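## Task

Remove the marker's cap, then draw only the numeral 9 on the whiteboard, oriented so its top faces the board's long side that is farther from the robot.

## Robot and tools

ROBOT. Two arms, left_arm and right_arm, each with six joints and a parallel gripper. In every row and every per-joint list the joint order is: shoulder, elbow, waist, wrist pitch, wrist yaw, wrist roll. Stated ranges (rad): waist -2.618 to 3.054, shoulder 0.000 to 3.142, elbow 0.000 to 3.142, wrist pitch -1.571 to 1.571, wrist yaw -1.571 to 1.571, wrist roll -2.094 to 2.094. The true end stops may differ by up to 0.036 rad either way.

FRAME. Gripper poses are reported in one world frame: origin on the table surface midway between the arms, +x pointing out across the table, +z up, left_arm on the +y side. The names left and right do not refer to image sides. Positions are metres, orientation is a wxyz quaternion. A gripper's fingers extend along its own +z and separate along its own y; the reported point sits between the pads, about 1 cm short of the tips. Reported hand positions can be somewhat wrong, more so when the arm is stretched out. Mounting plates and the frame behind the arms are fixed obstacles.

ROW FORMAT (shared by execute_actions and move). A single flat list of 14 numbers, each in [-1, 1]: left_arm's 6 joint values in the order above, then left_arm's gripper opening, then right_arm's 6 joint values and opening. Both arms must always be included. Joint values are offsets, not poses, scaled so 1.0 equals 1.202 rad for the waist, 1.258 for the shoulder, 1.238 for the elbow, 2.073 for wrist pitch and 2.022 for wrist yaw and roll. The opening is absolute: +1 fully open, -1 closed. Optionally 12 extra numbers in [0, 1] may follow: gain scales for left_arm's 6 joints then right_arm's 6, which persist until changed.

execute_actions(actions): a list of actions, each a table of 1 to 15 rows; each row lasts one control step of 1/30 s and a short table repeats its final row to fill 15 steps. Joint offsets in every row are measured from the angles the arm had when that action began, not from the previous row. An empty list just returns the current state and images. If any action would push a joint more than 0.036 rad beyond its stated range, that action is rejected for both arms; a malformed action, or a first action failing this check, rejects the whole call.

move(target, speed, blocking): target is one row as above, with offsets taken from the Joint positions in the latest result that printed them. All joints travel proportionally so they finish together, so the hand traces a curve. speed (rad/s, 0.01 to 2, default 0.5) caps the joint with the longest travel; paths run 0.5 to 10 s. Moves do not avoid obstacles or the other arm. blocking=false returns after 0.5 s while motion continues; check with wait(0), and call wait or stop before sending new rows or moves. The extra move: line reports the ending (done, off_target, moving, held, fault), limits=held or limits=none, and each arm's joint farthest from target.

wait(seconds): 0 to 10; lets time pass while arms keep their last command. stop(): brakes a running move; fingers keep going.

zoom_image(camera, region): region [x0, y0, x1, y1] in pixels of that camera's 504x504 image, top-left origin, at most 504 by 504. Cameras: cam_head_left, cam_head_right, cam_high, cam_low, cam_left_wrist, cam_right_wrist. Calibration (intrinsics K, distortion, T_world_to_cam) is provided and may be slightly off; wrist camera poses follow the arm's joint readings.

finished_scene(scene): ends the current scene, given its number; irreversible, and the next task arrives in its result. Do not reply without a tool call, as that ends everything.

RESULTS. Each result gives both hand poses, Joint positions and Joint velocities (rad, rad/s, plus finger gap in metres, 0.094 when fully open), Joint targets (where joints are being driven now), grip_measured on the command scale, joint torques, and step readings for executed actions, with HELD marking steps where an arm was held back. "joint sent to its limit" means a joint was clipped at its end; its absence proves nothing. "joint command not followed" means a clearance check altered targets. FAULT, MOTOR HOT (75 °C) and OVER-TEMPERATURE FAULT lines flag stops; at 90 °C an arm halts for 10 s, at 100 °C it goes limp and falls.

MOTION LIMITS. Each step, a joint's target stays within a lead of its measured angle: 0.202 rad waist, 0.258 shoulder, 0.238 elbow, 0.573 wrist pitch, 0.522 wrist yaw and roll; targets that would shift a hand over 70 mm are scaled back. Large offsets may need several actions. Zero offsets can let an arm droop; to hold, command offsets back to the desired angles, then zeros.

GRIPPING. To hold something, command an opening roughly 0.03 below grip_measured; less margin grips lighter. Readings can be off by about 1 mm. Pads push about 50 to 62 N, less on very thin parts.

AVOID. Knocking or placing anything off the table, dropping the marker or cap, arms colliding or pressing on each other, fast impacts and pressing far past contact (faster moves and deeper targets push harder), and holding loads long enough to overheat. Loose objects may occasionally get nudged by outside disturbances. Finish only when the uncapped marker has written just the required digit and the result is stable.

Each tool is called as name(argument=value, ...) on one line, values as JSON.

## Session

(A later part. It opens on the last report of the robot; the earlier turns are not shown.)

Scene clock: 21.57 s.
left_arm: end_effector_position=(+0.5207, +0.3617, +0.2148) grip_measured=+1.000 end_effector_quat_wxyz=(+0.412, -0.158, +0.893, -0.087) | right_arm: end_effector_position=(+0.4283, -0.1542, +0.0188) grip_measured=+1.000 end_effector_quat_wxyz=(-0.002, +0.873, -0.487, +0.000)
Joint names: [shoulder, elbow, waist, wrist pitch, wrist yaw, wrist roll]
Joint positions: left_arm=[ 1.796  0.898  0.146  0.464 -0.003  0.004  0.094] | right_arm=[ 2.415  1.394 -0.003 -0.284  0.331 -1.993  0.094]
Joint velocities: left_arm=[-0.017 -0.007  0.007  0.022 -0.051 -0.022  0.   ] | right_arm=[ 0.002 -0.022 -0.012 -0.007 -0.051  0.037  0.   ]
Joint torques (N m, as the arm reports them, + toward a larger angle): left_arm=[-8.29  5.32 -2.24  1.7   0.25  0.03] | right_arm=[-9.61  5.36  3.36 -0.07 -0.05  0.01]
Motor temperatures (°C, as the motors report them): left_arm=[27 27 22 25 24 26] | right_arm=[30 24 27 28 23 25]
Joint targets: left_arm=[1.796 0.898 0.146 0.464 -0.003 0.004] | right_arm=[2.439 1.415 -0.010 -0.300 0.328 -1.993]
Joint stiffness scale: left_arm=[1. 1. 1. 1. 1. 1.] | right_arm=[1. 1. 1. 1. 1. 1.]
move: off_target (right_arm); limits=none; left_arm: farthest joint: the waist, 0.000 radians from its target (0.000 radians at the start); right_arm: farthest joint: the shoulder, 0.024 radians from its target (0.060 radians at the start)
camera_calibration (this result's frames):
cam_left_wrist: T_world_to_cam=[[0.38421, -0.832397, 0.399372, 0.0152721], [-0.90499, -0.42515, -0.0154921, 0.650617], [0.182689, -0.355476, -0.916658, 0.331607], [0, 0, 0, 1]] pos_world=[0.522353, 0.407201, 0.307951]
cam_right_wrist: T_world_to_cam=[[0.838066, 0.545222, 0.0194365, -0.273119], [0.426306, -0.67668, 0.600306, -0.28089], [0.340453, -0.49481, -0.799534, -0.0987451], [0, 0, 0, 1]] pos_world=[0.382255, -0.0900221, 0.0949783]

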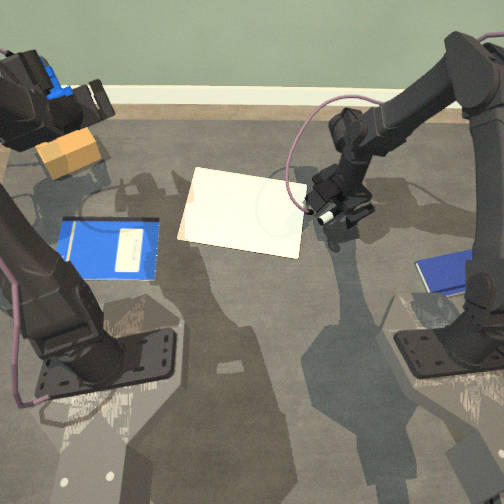

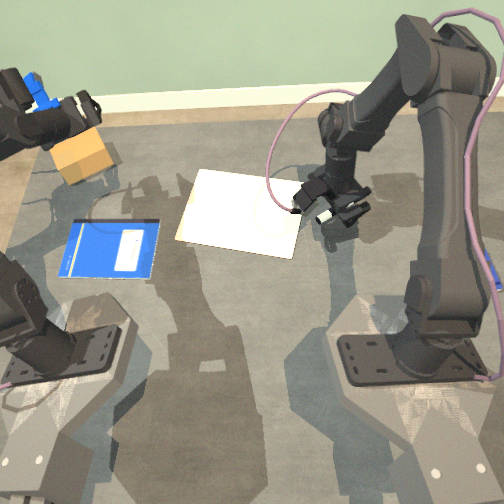

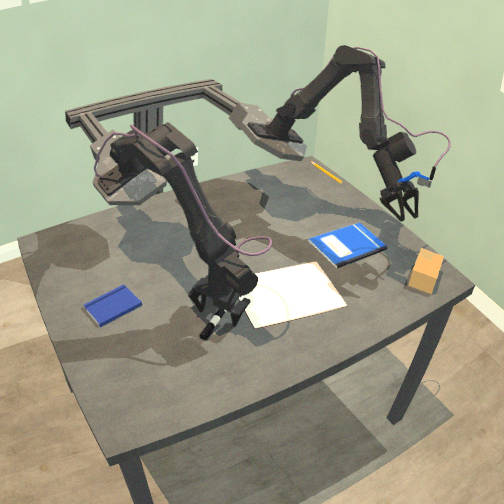

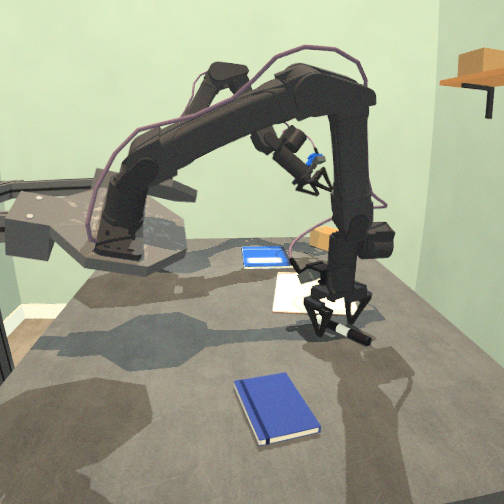

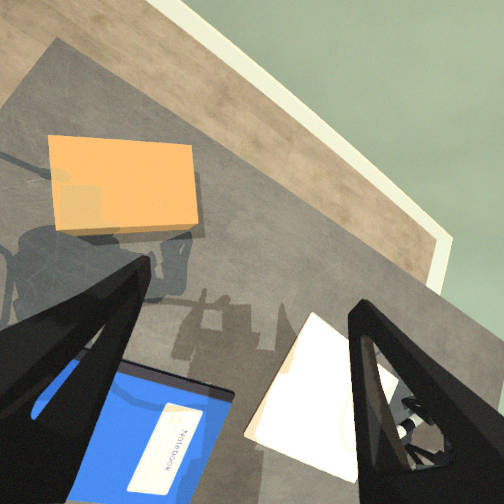

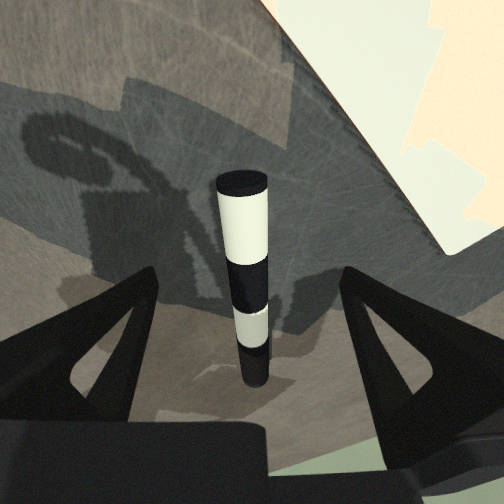

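move(target=[0,0,0,0,0,0,1, 0.034,0.017,-0.004,-0.008,0,0,1], speed=0.1)

move(target=[0,0,0,0,0,0,1, 0.01,0.017,0,0,0,0,-0.7])

Scene clock: 22.53 s.
left_arm: end_effector_position=(+0.5207, +0.3617, +0.2148) grip_measured=+1.000 end_effector_quat_wxyz=(+0.412, -0.158, +0.893, -0.087) | right_arm: end_effector_position=(+0.4281, -0.1541, +0.0186) grip_measured=+1.000 end_effector_quat_wxyz=(-0.002, +0.873, -0.487, -0.000)
Joint names: [shoulder, elbow, waist, wrist pitch, wrist yaw, wrist roll]
Joint positions: left_arm=[ 1.796  0.898  0.146  0.464 -0.003  0.004  0.094] | right_arm=[ 2.415  1.394 -0.003 -0.284  0.331 -1.993  0.094]
Joint velocities: left_arm=[-0.022  0.007  0.007 -0.051 -0.051 -0.007  0.   ] | right_arm=[ 0.007  0.002 -0.002  0.037 -0.037  0.095  0.   ]
Joint torques (N m, as the arm reports them, + toward a larger angle): left_arm=[-8.28  5.33 -2.26  1.71  0.26  0.04] | right_arm=[-8.25  5.37  3.5  -0.07  0.01  0.01]
Motor temperatures (°C, as the motors report them): left_arm=[27 27 22 25 24 26] | right_arm=[30 24 27 28 23 25]
Joint targets: left_arm=[1.796 0.898 0.146 0.464 -0.003 0.004] | right_arm=[2.457 1.415 -0.008 -0.301 0.331 -1.993]
Joint stiffness scale: left_arm=[1. 1. 1. 1. 1. 1.] | right_arm=[1. 1. 1. 1. 1. 1.]
move: off_target (right_arm); limits=none; left_arm: farthest joint: the waist, 0.000 radians from its target (0.000 radians at the start); right_arm: farthest joint: the shoulder, 0.042 radians from its target (0.043 radians at the start)
camera_calibration (this result's frames):
cam_left_wrist: T_world_to_cam=[[0.38421, -0.832397, 0.399372, 0.0152721], [-0.90499, -0.42515, -0.0154921, 0.650617], [0.182689, -0.355476, -0.916658, 0.331607], [0, 0, 0, 1]] pos_world=[0.522353, 0.407201, 0.307951]
cam_right_wrist: T_world_to_cam=[[0.837943, 0.545434, 0.0187863, -0.272822], [0.426905, -0.676516, 0.600065, -0.280807], [0.340005, -0.494801, -0.79973, -0.0986388], [0, 0, 0, 1]] pos_world=[0.382025, -0.08997, 0.0947431]

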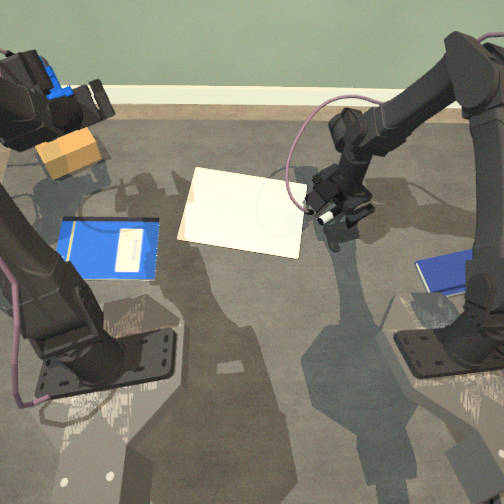

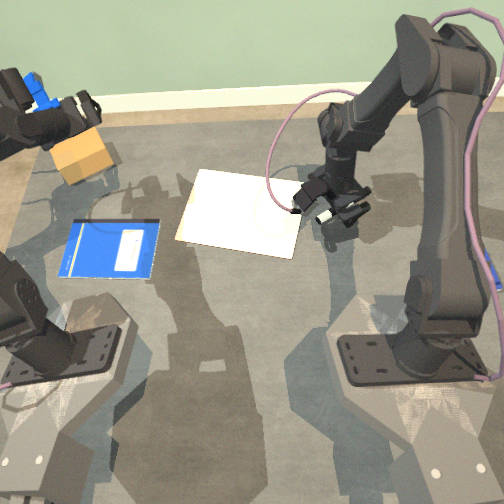

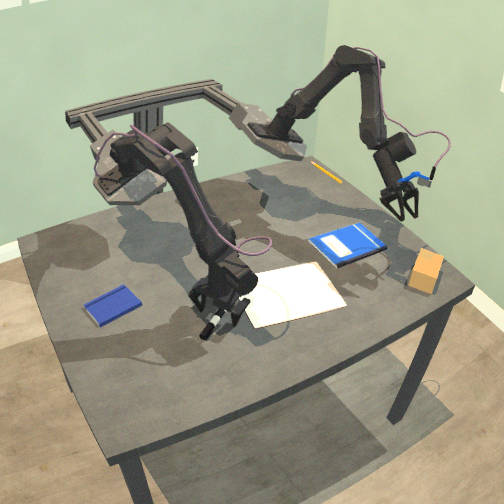

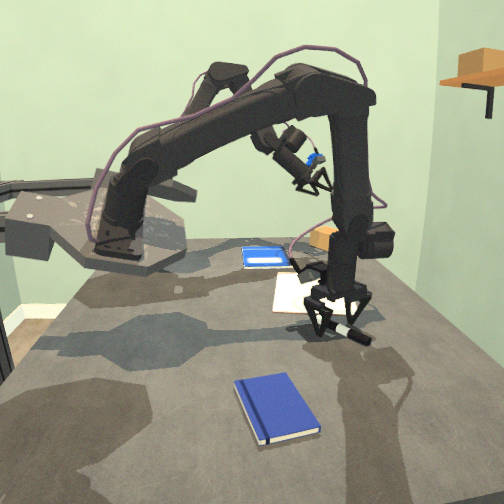

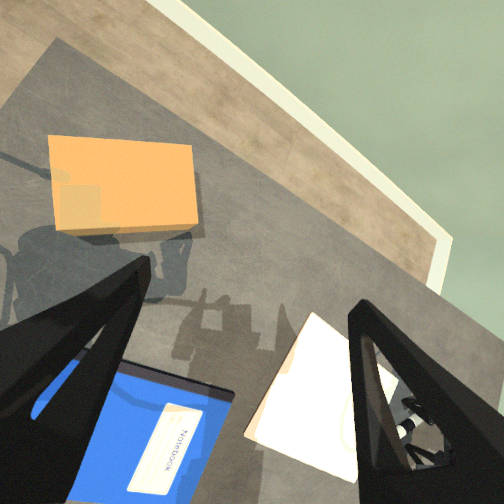

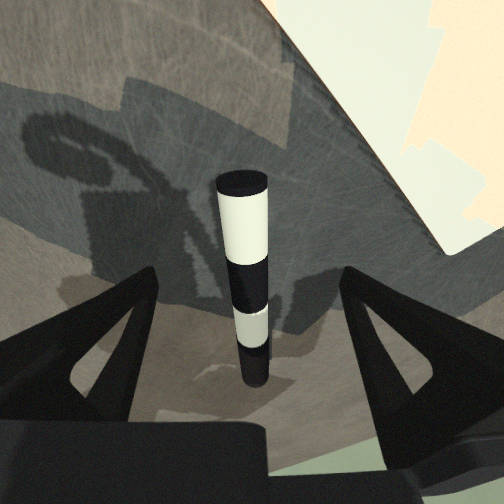

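Scene clock: 23.23 s.
left_arm: end_effector_position=(+0.5207, +0.3617, +0.2148) grip_measured=+1.000 end_effector_quat_wxyz=(+0.412, -0.158, +0.893, -0.087) | right_arm: end_effector_position=(+0.4298, -0.1543, +0.0186) grip_measured=-0.645 end_effector_quat_wxyz=(-0.003, +0.873, -0.488, +0.004)
Joint names: [shoulder, elbow, waist, wrist pitch, wrist yaw, wrist roll]
Joint positions: left_arm=[ 1.796  0.898  0.146  0.464 -0.003  0.004  0.094] | right_arm=[ 2.415  1.394 -0.003 -0.277  0.334 -1.993  0.017]
Joint velocities: left_arm=[-0.007 -0.002  0.002  0.007  0.022 -0.037  0.   ] | right_arm=[-0.007  0.017 -0.017 -0.007 -0.051 -0.007  0.   ]
Joint torques (N m, as the arm reports them, + toward a larger angle): left_arm=[-8.3   5.33 -2.27  1.69  0.25  0.03] | right_arm=[-10.59   5.28   3.9    0.04  -0.02   0.03]
Motor temperatures (°C, as the motors report them): left_arm=[27 27 22 25 24 26] | right_arm=[30 24 27 28 23 25]
Joint targets: left_arm=[1.796 0.898 0.146 0.464 -0.003 0.004] | right_arm=[2.428 1.415 -0.003 -0.284 0.331 -1.993]
Joint stiffness scale: left_arm=[1. 1. 1. 1. 1. 1.] | right_arm=[1. 1. 1. 1. 1. 1.]
move: off_target (right_arm); limits=none; left_arm: farthest joint: the waist, 0.000 radians from its target (0.000 radians at the start); right_arm: farthest joint: the elbow, 0.021 radians from its target (0.021 radians at the start)
camera_calibration (this result's frames):
cam_left_wrist: T_world_to_cam=[[0.38421, -0.832397, 0.399372, 0.0152721], [-0.90499, -0.42515, -0.0154921, 0.650617], [0.182689, -0.355476, -0.916658, 0.331607], [0, 0, 0, 1]] pos_world=[0.522353, 0.407201, 0.307951]
cam_right_wrist: T_world_to_cam=[[0.839097, 0.543461, 0.0238128, -0.275071], [0.420989, -0.676479, 0.604273, -0.279268], [0.344507, -0.497018, -0.796422, -0.101699], [0, 0, 0, 1]] pos_world=[0.383416, -0.0899743, 0.0943091]

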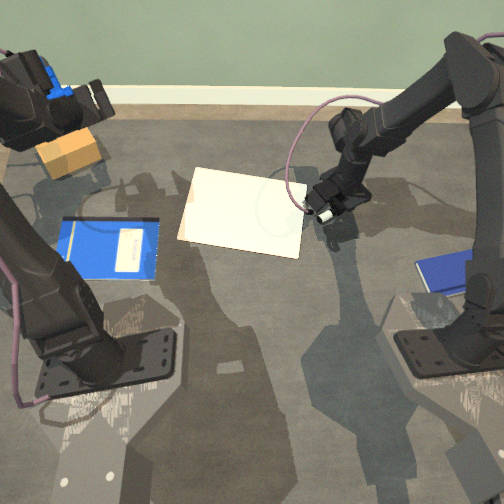

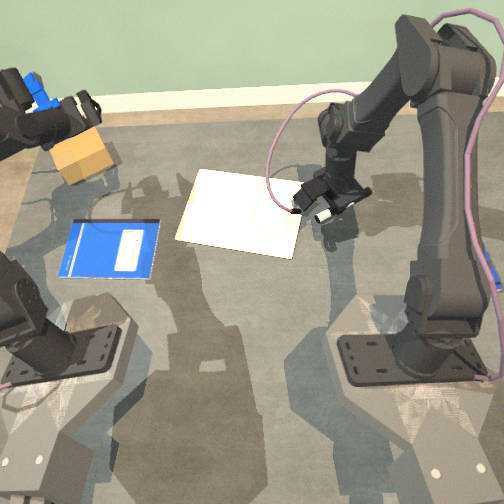

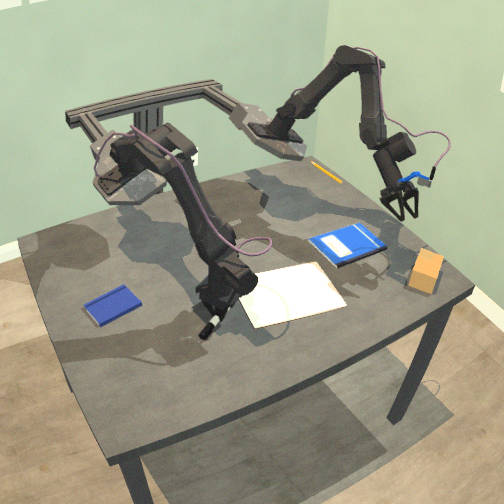

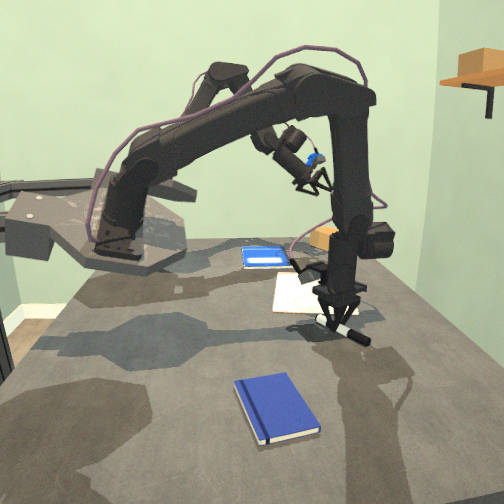

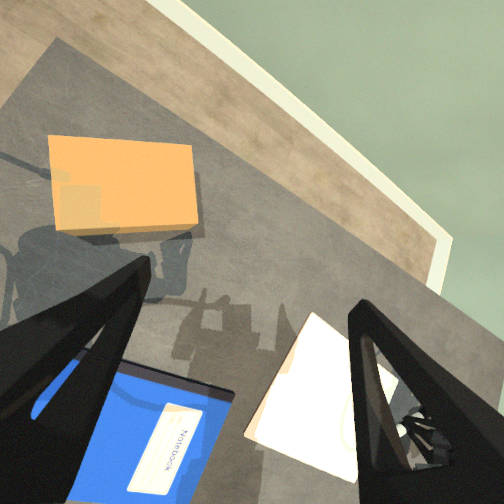

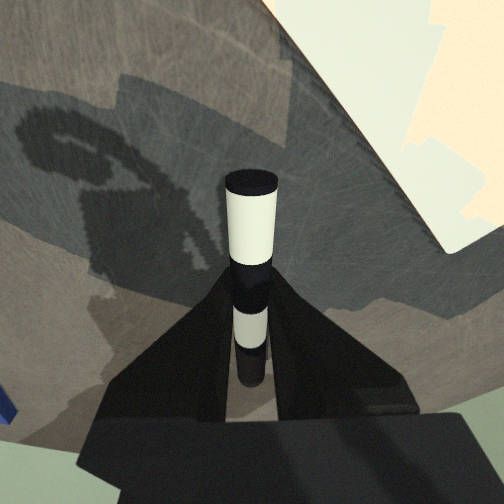

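move(target=[0,0,0,0,0,0,1, -0.442,-0.512,0.351,0.286,0.153,0.3,-0.7], speed=0.7)

move(target=[0.06,-0.05,-0.25,0,-0.114,-0.82,1, 0,0,0,0,0,1,-0.7], speed=1.5)

move(target=[0.055,-0.059,-0.277,-0.031,0,0,1, 0,0,0,0,0,0.57,-0.7], speed=1.2)

Scene clock: 27.30 s.
left_arm: end_effector_position=(+0.5207, +0.3617, +0.2148) grip_measured=+1.000 end_effector_quat_wxyz=(+0.412, -0.158, +0.893, -0.087) | right_arm: end_effector_position=(+0.4149, -0.0844, +0.1926) grip_measured=-0.645 end_effector_quat_wxyz=(-0.210, +0.692, -0.657, +0.213)
Joint names: [shoulder, elbow, waist, wrist pitch, wrist yaw, wrist roll]
Joint positions: left_arm=[ 1.796  0.898  0.146  0.464 -0.003  0.004  0.094] | right_arm=[ 1.888  0.774  0.408  0.3    0.642 -1.398  0.017]
Joint velocities: left_arm=[-0.007  0.007  0.002 -0.051 -0.007  0.051  0.   ] | right_arm=[-0.002 -0.002 -0.012 -0.022  0.007 -0.037 -0.001]
Joint torques (N m, as the arm reports them, + toward a larger angle): left_arm=[-8.26  5.3  -2.26  1.7   0.25  0.03] | right_arm=[-10.42   3.51   4.38   1.13   0.1    0.16]
Motor temperatures (°C, as the motors report them): left_arm=[28 27 22 26 24 26] | right_arm=[30 24 27 28 23 25]
Joint targets: left_arm=[1.796 0.898 0.146 0.464 -0.003 0.004] | right_arm=[1.859 0.760 0.419 0.316 0.643 -1.386]
Joint stiffness scale: left_arm=[1. 1. 1. 1. 1. 1.] | right_arm=[1. 1. 1. 1. 1. 1.]
move: off_target (right_arm); limits=none; left_arm: farthest joint: the waist, 0.000 radians from its target (0.000 radians at the start); right_arm: farthest joint: the shoulder, 0.029 radians from its target (0.557 radians at the start)
camera_calibration (this result's frames):
cam_left_wrist: T_world_to_cam=[[0.38421, -0.832397, 0.399372, 0.0152721], [-0.90499, -0.42515, -0.0154921, 0.650617], [0.182689, -0.355476, -0.916658, 0.331607], [0, 0, 0, 1]] pos_world=[0.522353, 0.407201, 0.307951]
cam_right_wrist: T_world_to_cam=[[0.810065, 0.0731828, 0.581755, -0.43973], [-0.296996, -0.804269, 0.514727, -0.026475], [0.505557, -0.589742, -0.629776, -0.0299378], [0, 0, 0, 1]] pos_world=[0.363482, -0.00676794, 0.250588]

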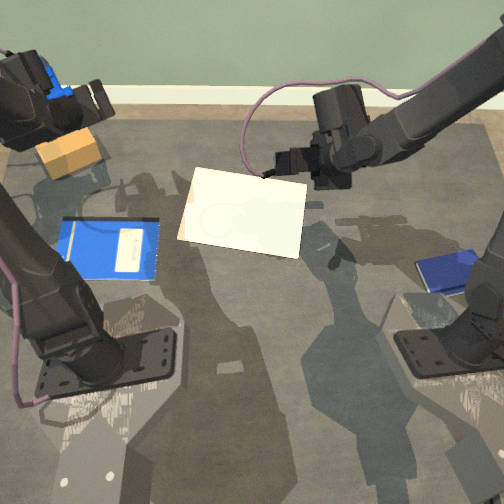

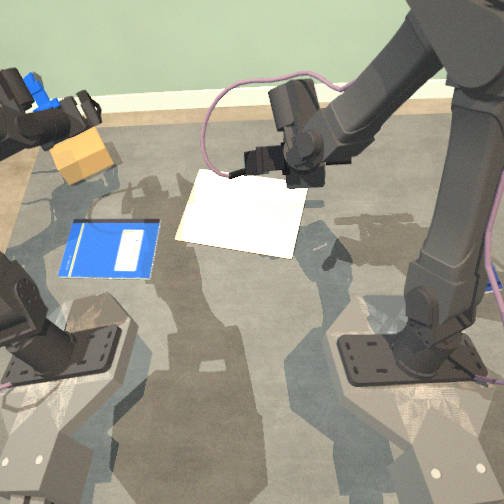

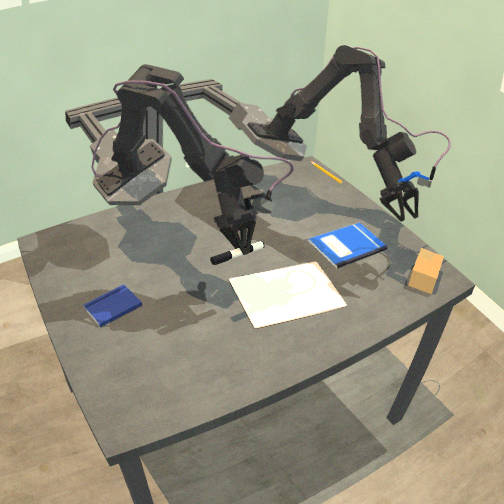

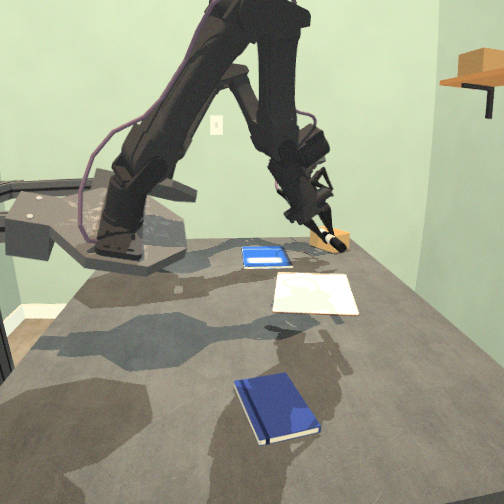

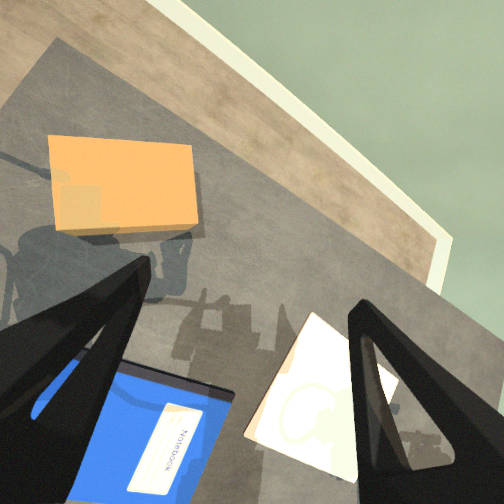

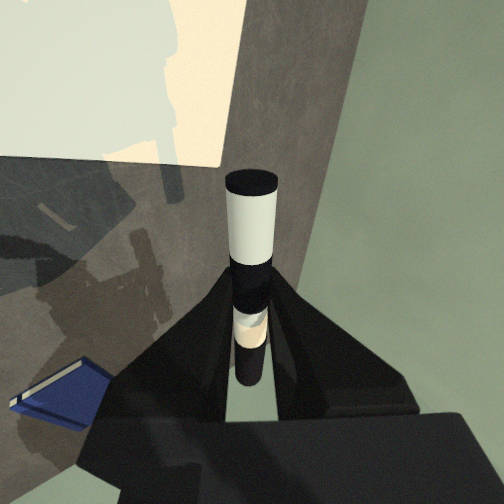

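Scene clock: 29.73 s.
left_arm: end_effector_position=(+0.5060, +0.2486, +0.2099) grip_measured=+1.000 end_effector_quat_wxyz=(-0.199, +0.731, -0.562, +0.332) | right_arm: end_effector_position=(+0.4144, -0.0843, +0.1922) grip_measured=-0.643 end_effector_quat_wxyz=(+0.291, +0.186, +0.936, +0.065)
Joint names: [shoulder, elbow, waist, wrist pitch, wrist yaw, wrist roll]
Joint positions: left_arm=[ 1.859  0.853 -0.144  0.466 -0.227 -1.65   0.094] | right_arm=[1.888 0.774 0.408 0.298 0.641 0.62  0.017]
Joint velocities: left_arm=[ 0.022  0.007 -0.017  0.037 -0.066 -0.007  0.   ] | right_arm=[-0.017 -0.017 -0.007 -0.022  0.007 -0.037  0.001]
Joint torques (N m, as the arm reports them, + toward a larger angle): left_arm=[-6.93  3.97 -3.63  1.62  0.12  0.01] | right_arm=[-8.05  4.68  3.38  0.97  0.12  0.08]
Motor temperatures (°C, as the motors report them): left_arm=[28 27 22 26 24 26] | right_arm=[30 24 27 28 23 25]
Joint targets: left_arm=[1.871 0.837 -0.155 0.464 -0.234 -1.654] | right_arm=[1.888 0.774 0.408 0.300 0.642 0.624]
Joint stiffness scale: left_arm=[1. 1. 1. 1. 1. 1.] | right_arm=[1. 1. 1. 1. 1. 1.]
move: done; limits=none; left_arm: farthest joint: the elbow, 0.017 radians from its target (0.062 radians at the start); right_arm: farthest joint: the wrist roll, 0.004 radians from its target (2.022 radians at the start)
camera_calibration (this result's frames):
cam_left_wrist: T_world_to_cam=[[0.677538, 0.489497, 0.548939, -0.579704], [-0.229889, -0.568019, 0.790257, 0.113981], [0.698636, -0.661624, -0.272324, -0.0306667], [0, 0, 0, 1]] pos_world=[0.4404, 0.328217, 0.219797]
cam_right_wrist: T_world_to_cam=[[-0.300708, -0.931479, -0.20475, 0.0876571], [-0.953639, 0.290934, 0.0770085, 0.422227], [-0.0121631, 0.218414, -0.97578, 0.319348], [0, 0, 0, 1]] pos_world=[0.432895, -0.11094, 0.297046]

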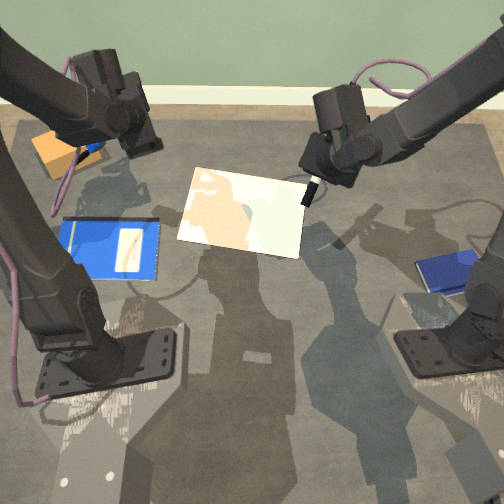

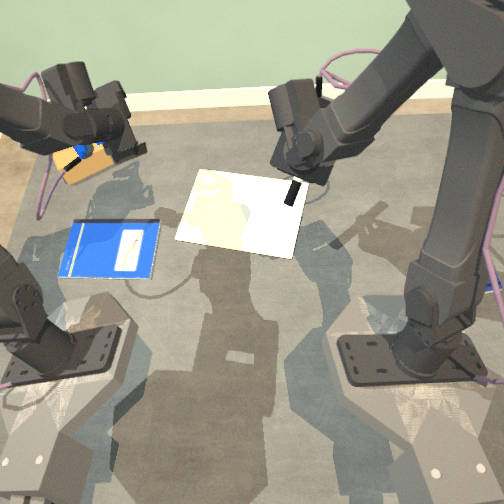

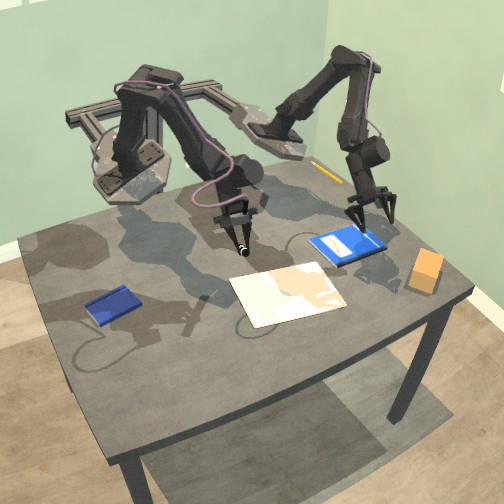

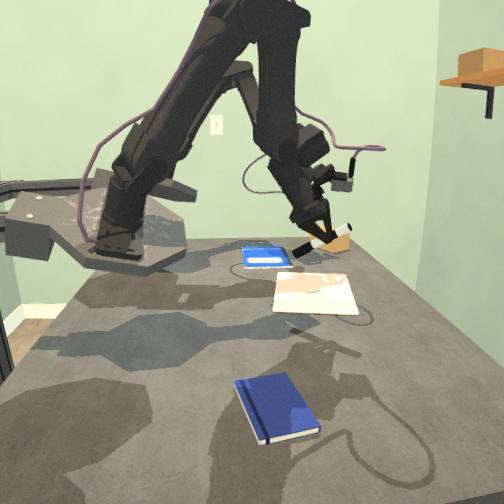

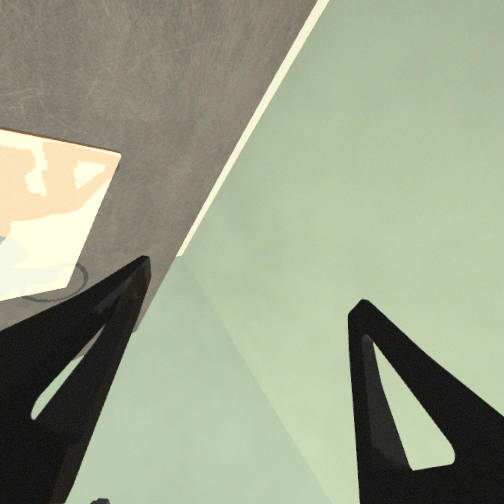

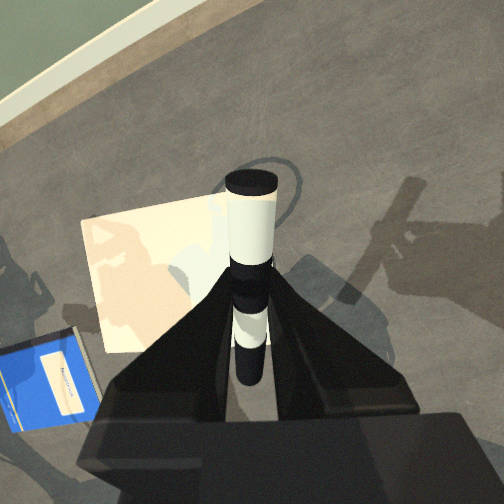

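Scene clock: 31.70 s.
left_arm: end_effector_position=(+0.4438, +0.0984, +0.2197) grip_measured=+1.000 end_effector_quat_wxyz=(+0.113, -0.629, +0.679, -0.360) | right_arm: end_effector_position=(+0.4142, -0.0833, +0.1921) grip_measured=-0.642 end_effector_quat_wxyz=(+0.206, +0.666, +0.684, +0.214)
Joint names: [shoulder, elbow, waist, wrist pitch, wrist yaw, wrist roll]
Joint positions: left_arm=[ 1.917  0.796 -0.468  0.421 -0.228 -1.65   0.094] | right_arm=[1.888 0.774 0.408 0.298 0.635 1.773 0.017]
Joint velocities: left_arm=[-0.007  0.012  0.007 -0.007 -0.037  0.007  0.   ] | right_arm=[-0.007  0.012  0.002 -0.037  0.066 -0.051 -0.001]
Joint torques (N m, as the arm reports them, + toward a larger angle): left_arm=[-6.34  4.01 -3.84  1.35  0.24  0.03] | right_arm=[-8.12  4.7   3.37  0.96  0.14  0.02]
Motor temperatures (°C, as the motors report them): left_arm=[28 27 22 26 24 26] | right_arm=[30 24 27 28 23 25]
Joint targets: left_arm=[1.928 0.780 -0.477 0.402 -0.228 -1.650] | right_arm=[1.888 0.774 0.408 0.298 0.640 1.773]
Joint stiffness scale: left_arm=[1. 1. 1. 1. 1. 1.] | right_arm=[1. 1. 1. 1. 1. 1.]
move: done; limits=none; left_arm: farthest joint: the wrist pitch, 0.020 radians from its target (0.065 radians at the start); right_arm: farthest joint: the wrist yaw, 0.006 radians from its target (0.000 radians at the start)
camera_calibration (this result's frames):
cam_left_wrist: T_world_to_cam=[[0.82742, 0.238716, 0.508321, -0.502373], [-0.381049, -0.426257, 0.820431, 0.0531318], [0.412526, -0.872536, -0.261731, 0.0615358], [0, 0, 0, 1]] pos_world=[0.410534, 0.196265, 0.227882]
cam_right_wrist: T_world_to_cam=[[-0.830183, -0.0462472, -0.55557, 0.448942], [-0.372819, 0.786986, 0.491589, 0.14288], [0.414491, 0.615235, -0.670584, 0.116734], [0, 0, 0, 1]] pos_world=[0.377587, -0.163501, 0.25746]

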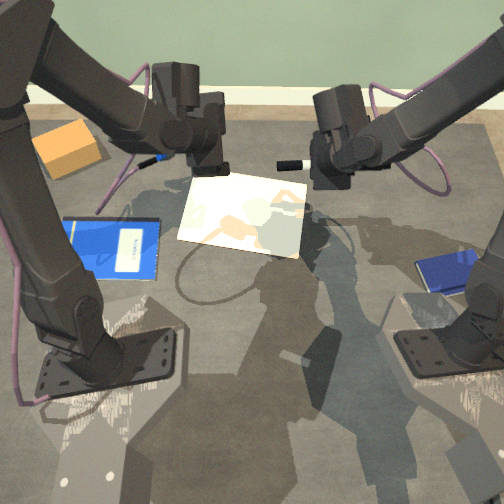

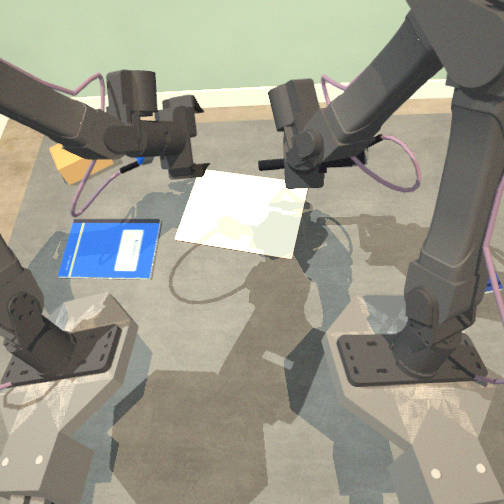

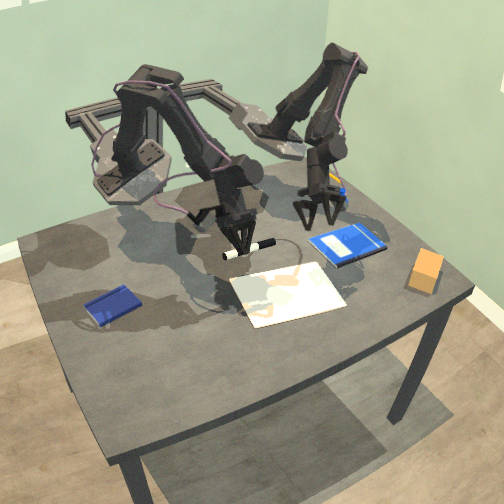

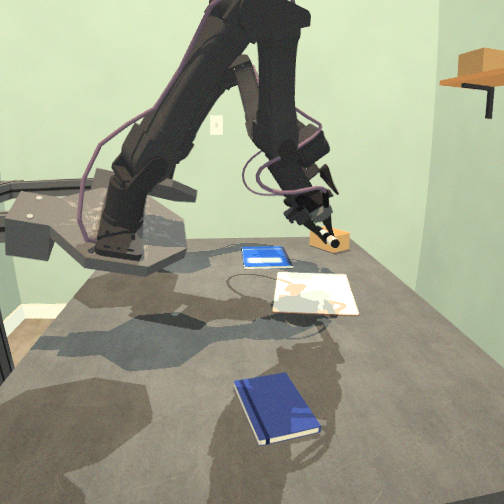

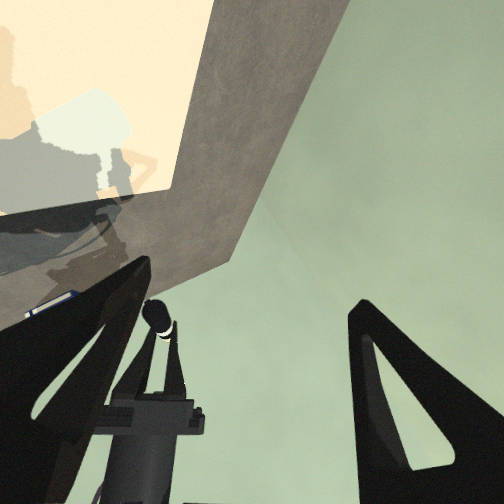

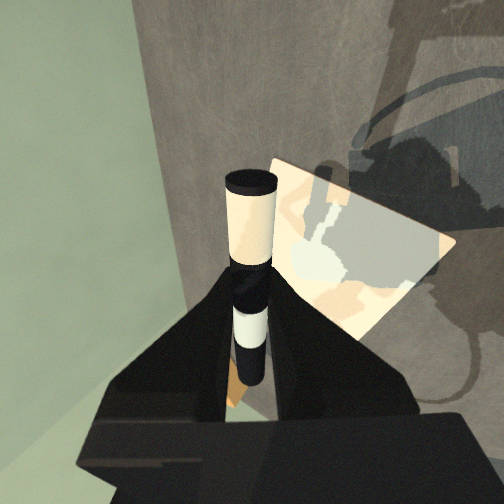

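move(target=[0.091,0.032,-0.082,-0.015,-0.026,-0.03,1, 0,0,0,0,0,0,-0.7], speed=0.5)

Scene clock: 34.57 s.
left_arm: end_effector_position=(+0.4124, +0.0608, +0.1940) grip_measured=+1.000 end_effector_quat_wxyz=(+0.086, -0.621, +0.706, -0.330) | right_arm: end_effector_position=(+0.4141, -0.0825, +0.1920) grip_measured=-0.642 end_effector_quat_wxyz=(+0.204, +0.666, +0.685, +0.216)
Joint names: [shoulder, elbow, waist, wrist pitch, wrist yaw, wrist roll]
Joint positions: left_arm=[ 2.025  0.809 -0.56   0.406 -0.274 -1.707  0.094] | right_arm=[1.888 0.774 0.408 0.298 0.63  1.773 0.017]
Joint velocities: left_arm=[ 0.002 -0.007  0.002  0.007  0.037 -0.051  0.   ] | right_arm=[ 0.007  0.007 -0.012 -0.066 -0.007  0.022 -0.   ]
Joint torques (N m, as the arm reports them, + toward a larger angle): left_arm=[-6.85  6.58 -3.94  1.34  0.11 -0.02] | right_arm=[-8.09  4.72  3.32  0.96  0.15  0.01]
Motor temperatures (°C, as the motors report them): left_arm=[28 27 22 26 24 26] | right_arm=[29 24 27 28 23 25]
Joint targets: left_arm=[2.031 0.835 -0.567 0.390 -0.281 -1.711] | right_arm=[1.888 0.774 0.408 0.298 0.635 1.772]
Joint stiffness scale: left_arm=[1. 1. 1. 1. 1. 1.] | right_arm=[1. 1. 1. 1. 1. 1.]
move: off_target (left_arm); limits=none; left_arm: farthest joint: the elbow, 0.027 radians from its target (0.040 radians at the start); right_arm: farthest joint: the wrist yaw, 0.005 radians from its target (0.000 radians at the start)
camera_calibration (this result's frames):
cam_left_wrist: T_world_to_cam=[[0.875372, 0.176858, 0.449939, -0.458965], [-0.34321, -0.428126, 0.836011, 0.0277248], [0.340486, -0.886245, -0.31407, 0.0756415], [0, 0, 0, 1]] pos_world=[0.385526, 0.160078, 0.207085]
cam_right_wrist: T_world_to_cam=[[-0.830684, -0.045956, -0.554844, 0.448878], [-0.374196, 0.784006, 0.49529, 0.141799], [0.412239, 0.61905, -0.668458, 0.117049], [0, 0, 0, 1]] pos_world=[0.377684, -0.163002, 0.257068]

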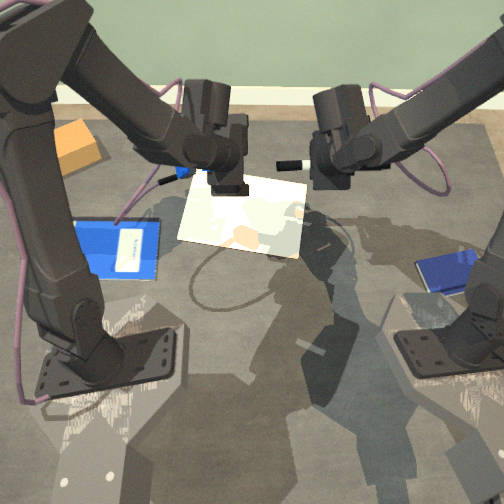

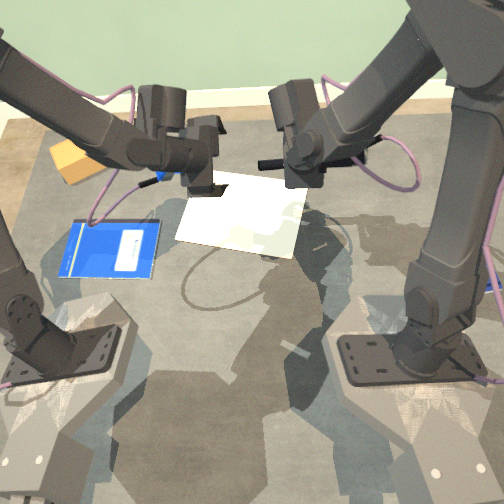

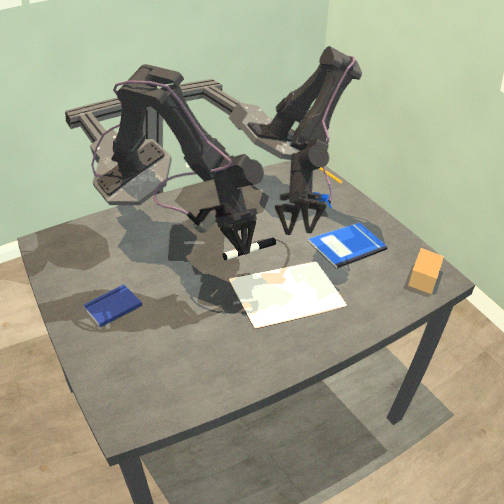

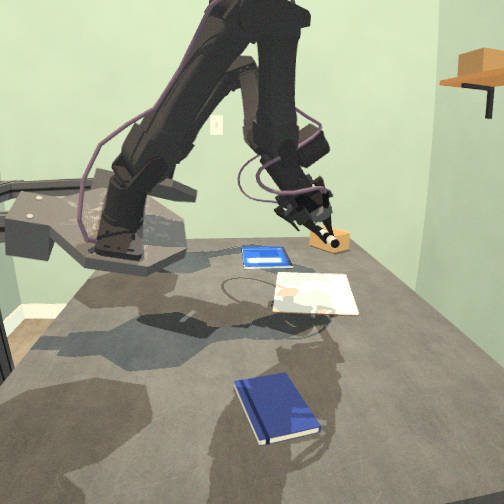

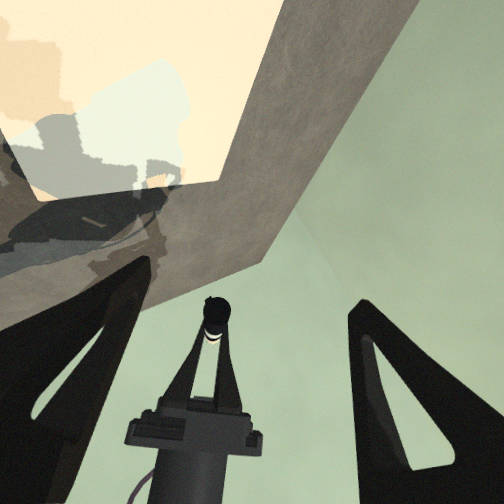

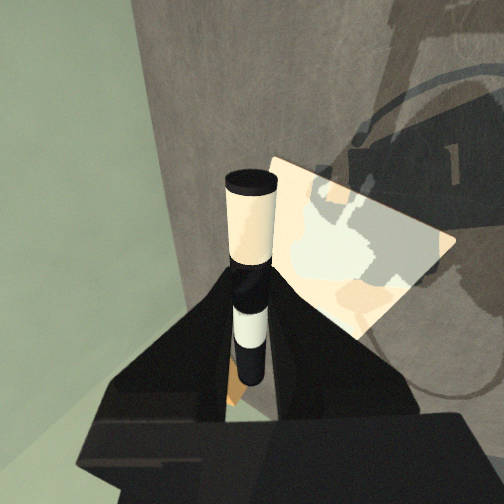

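move(target=[0.134,0.101,-0.12,0.023,-0.05,-0.052,1, 0,0,0,0,0,0,-0.7], speed=0.3)

Scene clock: 36.23 s.
left_arm: end_effector_position=(+0.4051, +0.0018, +0.1892) grip_measured=+1.000 end_effector_quat_wxyz=(+0.091, -0.621, +0.700, -0.341) | right_arm: end_effector_position=(+0.4139, -0.0817, +0.1920) grip_measured=-0.642 end_effector_quat_wxyz=(+0.202, +0.665, +0.685, +0.217)
Joint names: [shoulder, elbow, waist, wrist pitch, wrist yaw, wrist roll]
Joint positions: left_arm=[ 2.183  0.912 -0.697  0.455 -0.367 -1.808  0.094] | right_arm=[1.888 0.774 0.408 0.298 0.626 1.773 0.017]
Joint velocities: left_arm=[ 0.007 -0.012 -0.012  0.051  0.081 -0.007  0.   ] | right_arm=[-0.012  0.012  0.002 -0.007  0.022  0.007 -0.001]
Joint torques (N m, as the arm reports them, + toward a larger angle): left_arm=[-7.27  6.38 -4.25  1.54  0.09 -0.06] | right_arm=[-8.05  4.7   3.36  0.99  0.15  0.01]
Motor temperatures (°C, as the motors report them): left_arm=[28 27 22 26 24 26] | right_arm=[29 24 27 28 23 25]
Joint targets: left_arm=[2.193 0.934 -0.704 0.454 -0.375 -1.812] | right_arm=[1.888 0.774 0.408 0.298 0.630 1.773]
Joint stiffness scale: left_arm=[1. 1. 1. 1. 1. 1.] | right_arm=[1. 1. 1. 1. 1. 1.]
move: off_target (left_arm); limits=none; left_arm: farthest joint: the elbow, 0.022 radians from its target (0.125 radians at the start); right_arm: farthest joint: the wrist yaw, 0.004 radians from its target (0.000 radians at the start)
camera_calibration (this result's frames):
cam_left_wrist: T_world_to_cam=[[0.864274, 0.189054, 0.466143, -0.438633], [-0.357678, -0.420612, 0.833758, 0.0101933], [0.35369, -0.887324, -0.295903, 0.015575], [0, 0, 0, 1]] pos_world=[0.377237, 0.101033, 0.200576]
cam_right_wrist: T_world_to_cam=[[-0.83115, -0.0456618, -0.554171, 0.448821], [-0.375436, 0.78124, 0.49871, 0.140789], [0.410168, 0.622559, -0.66647, 0.117328], [0, 0, 0, 1]] pos_world=[0.377771, -0.162539, 0.256706]

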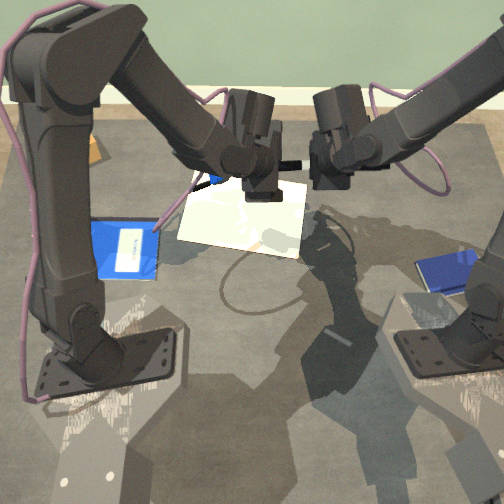

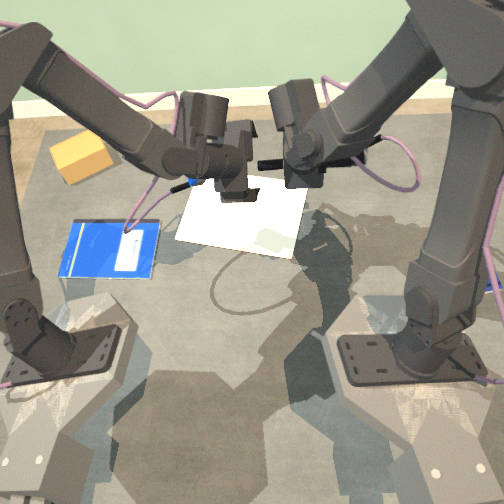

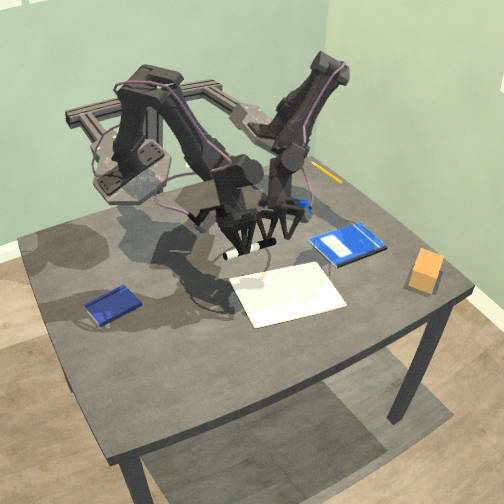

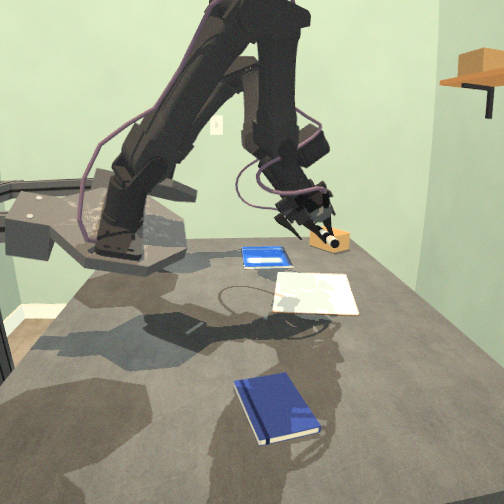

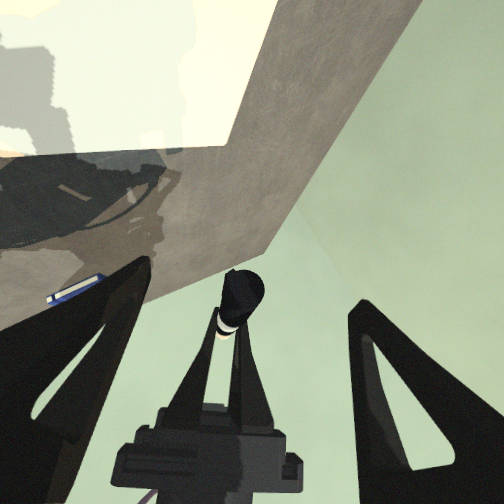

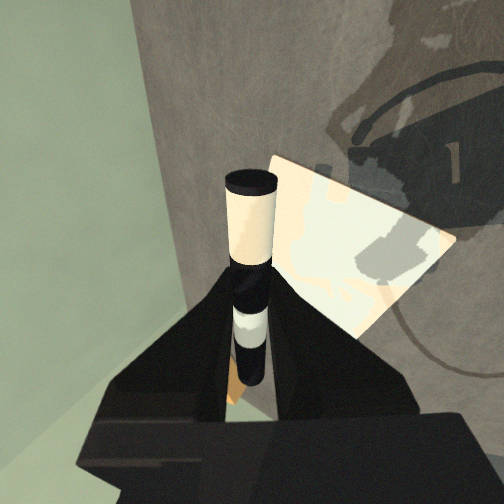

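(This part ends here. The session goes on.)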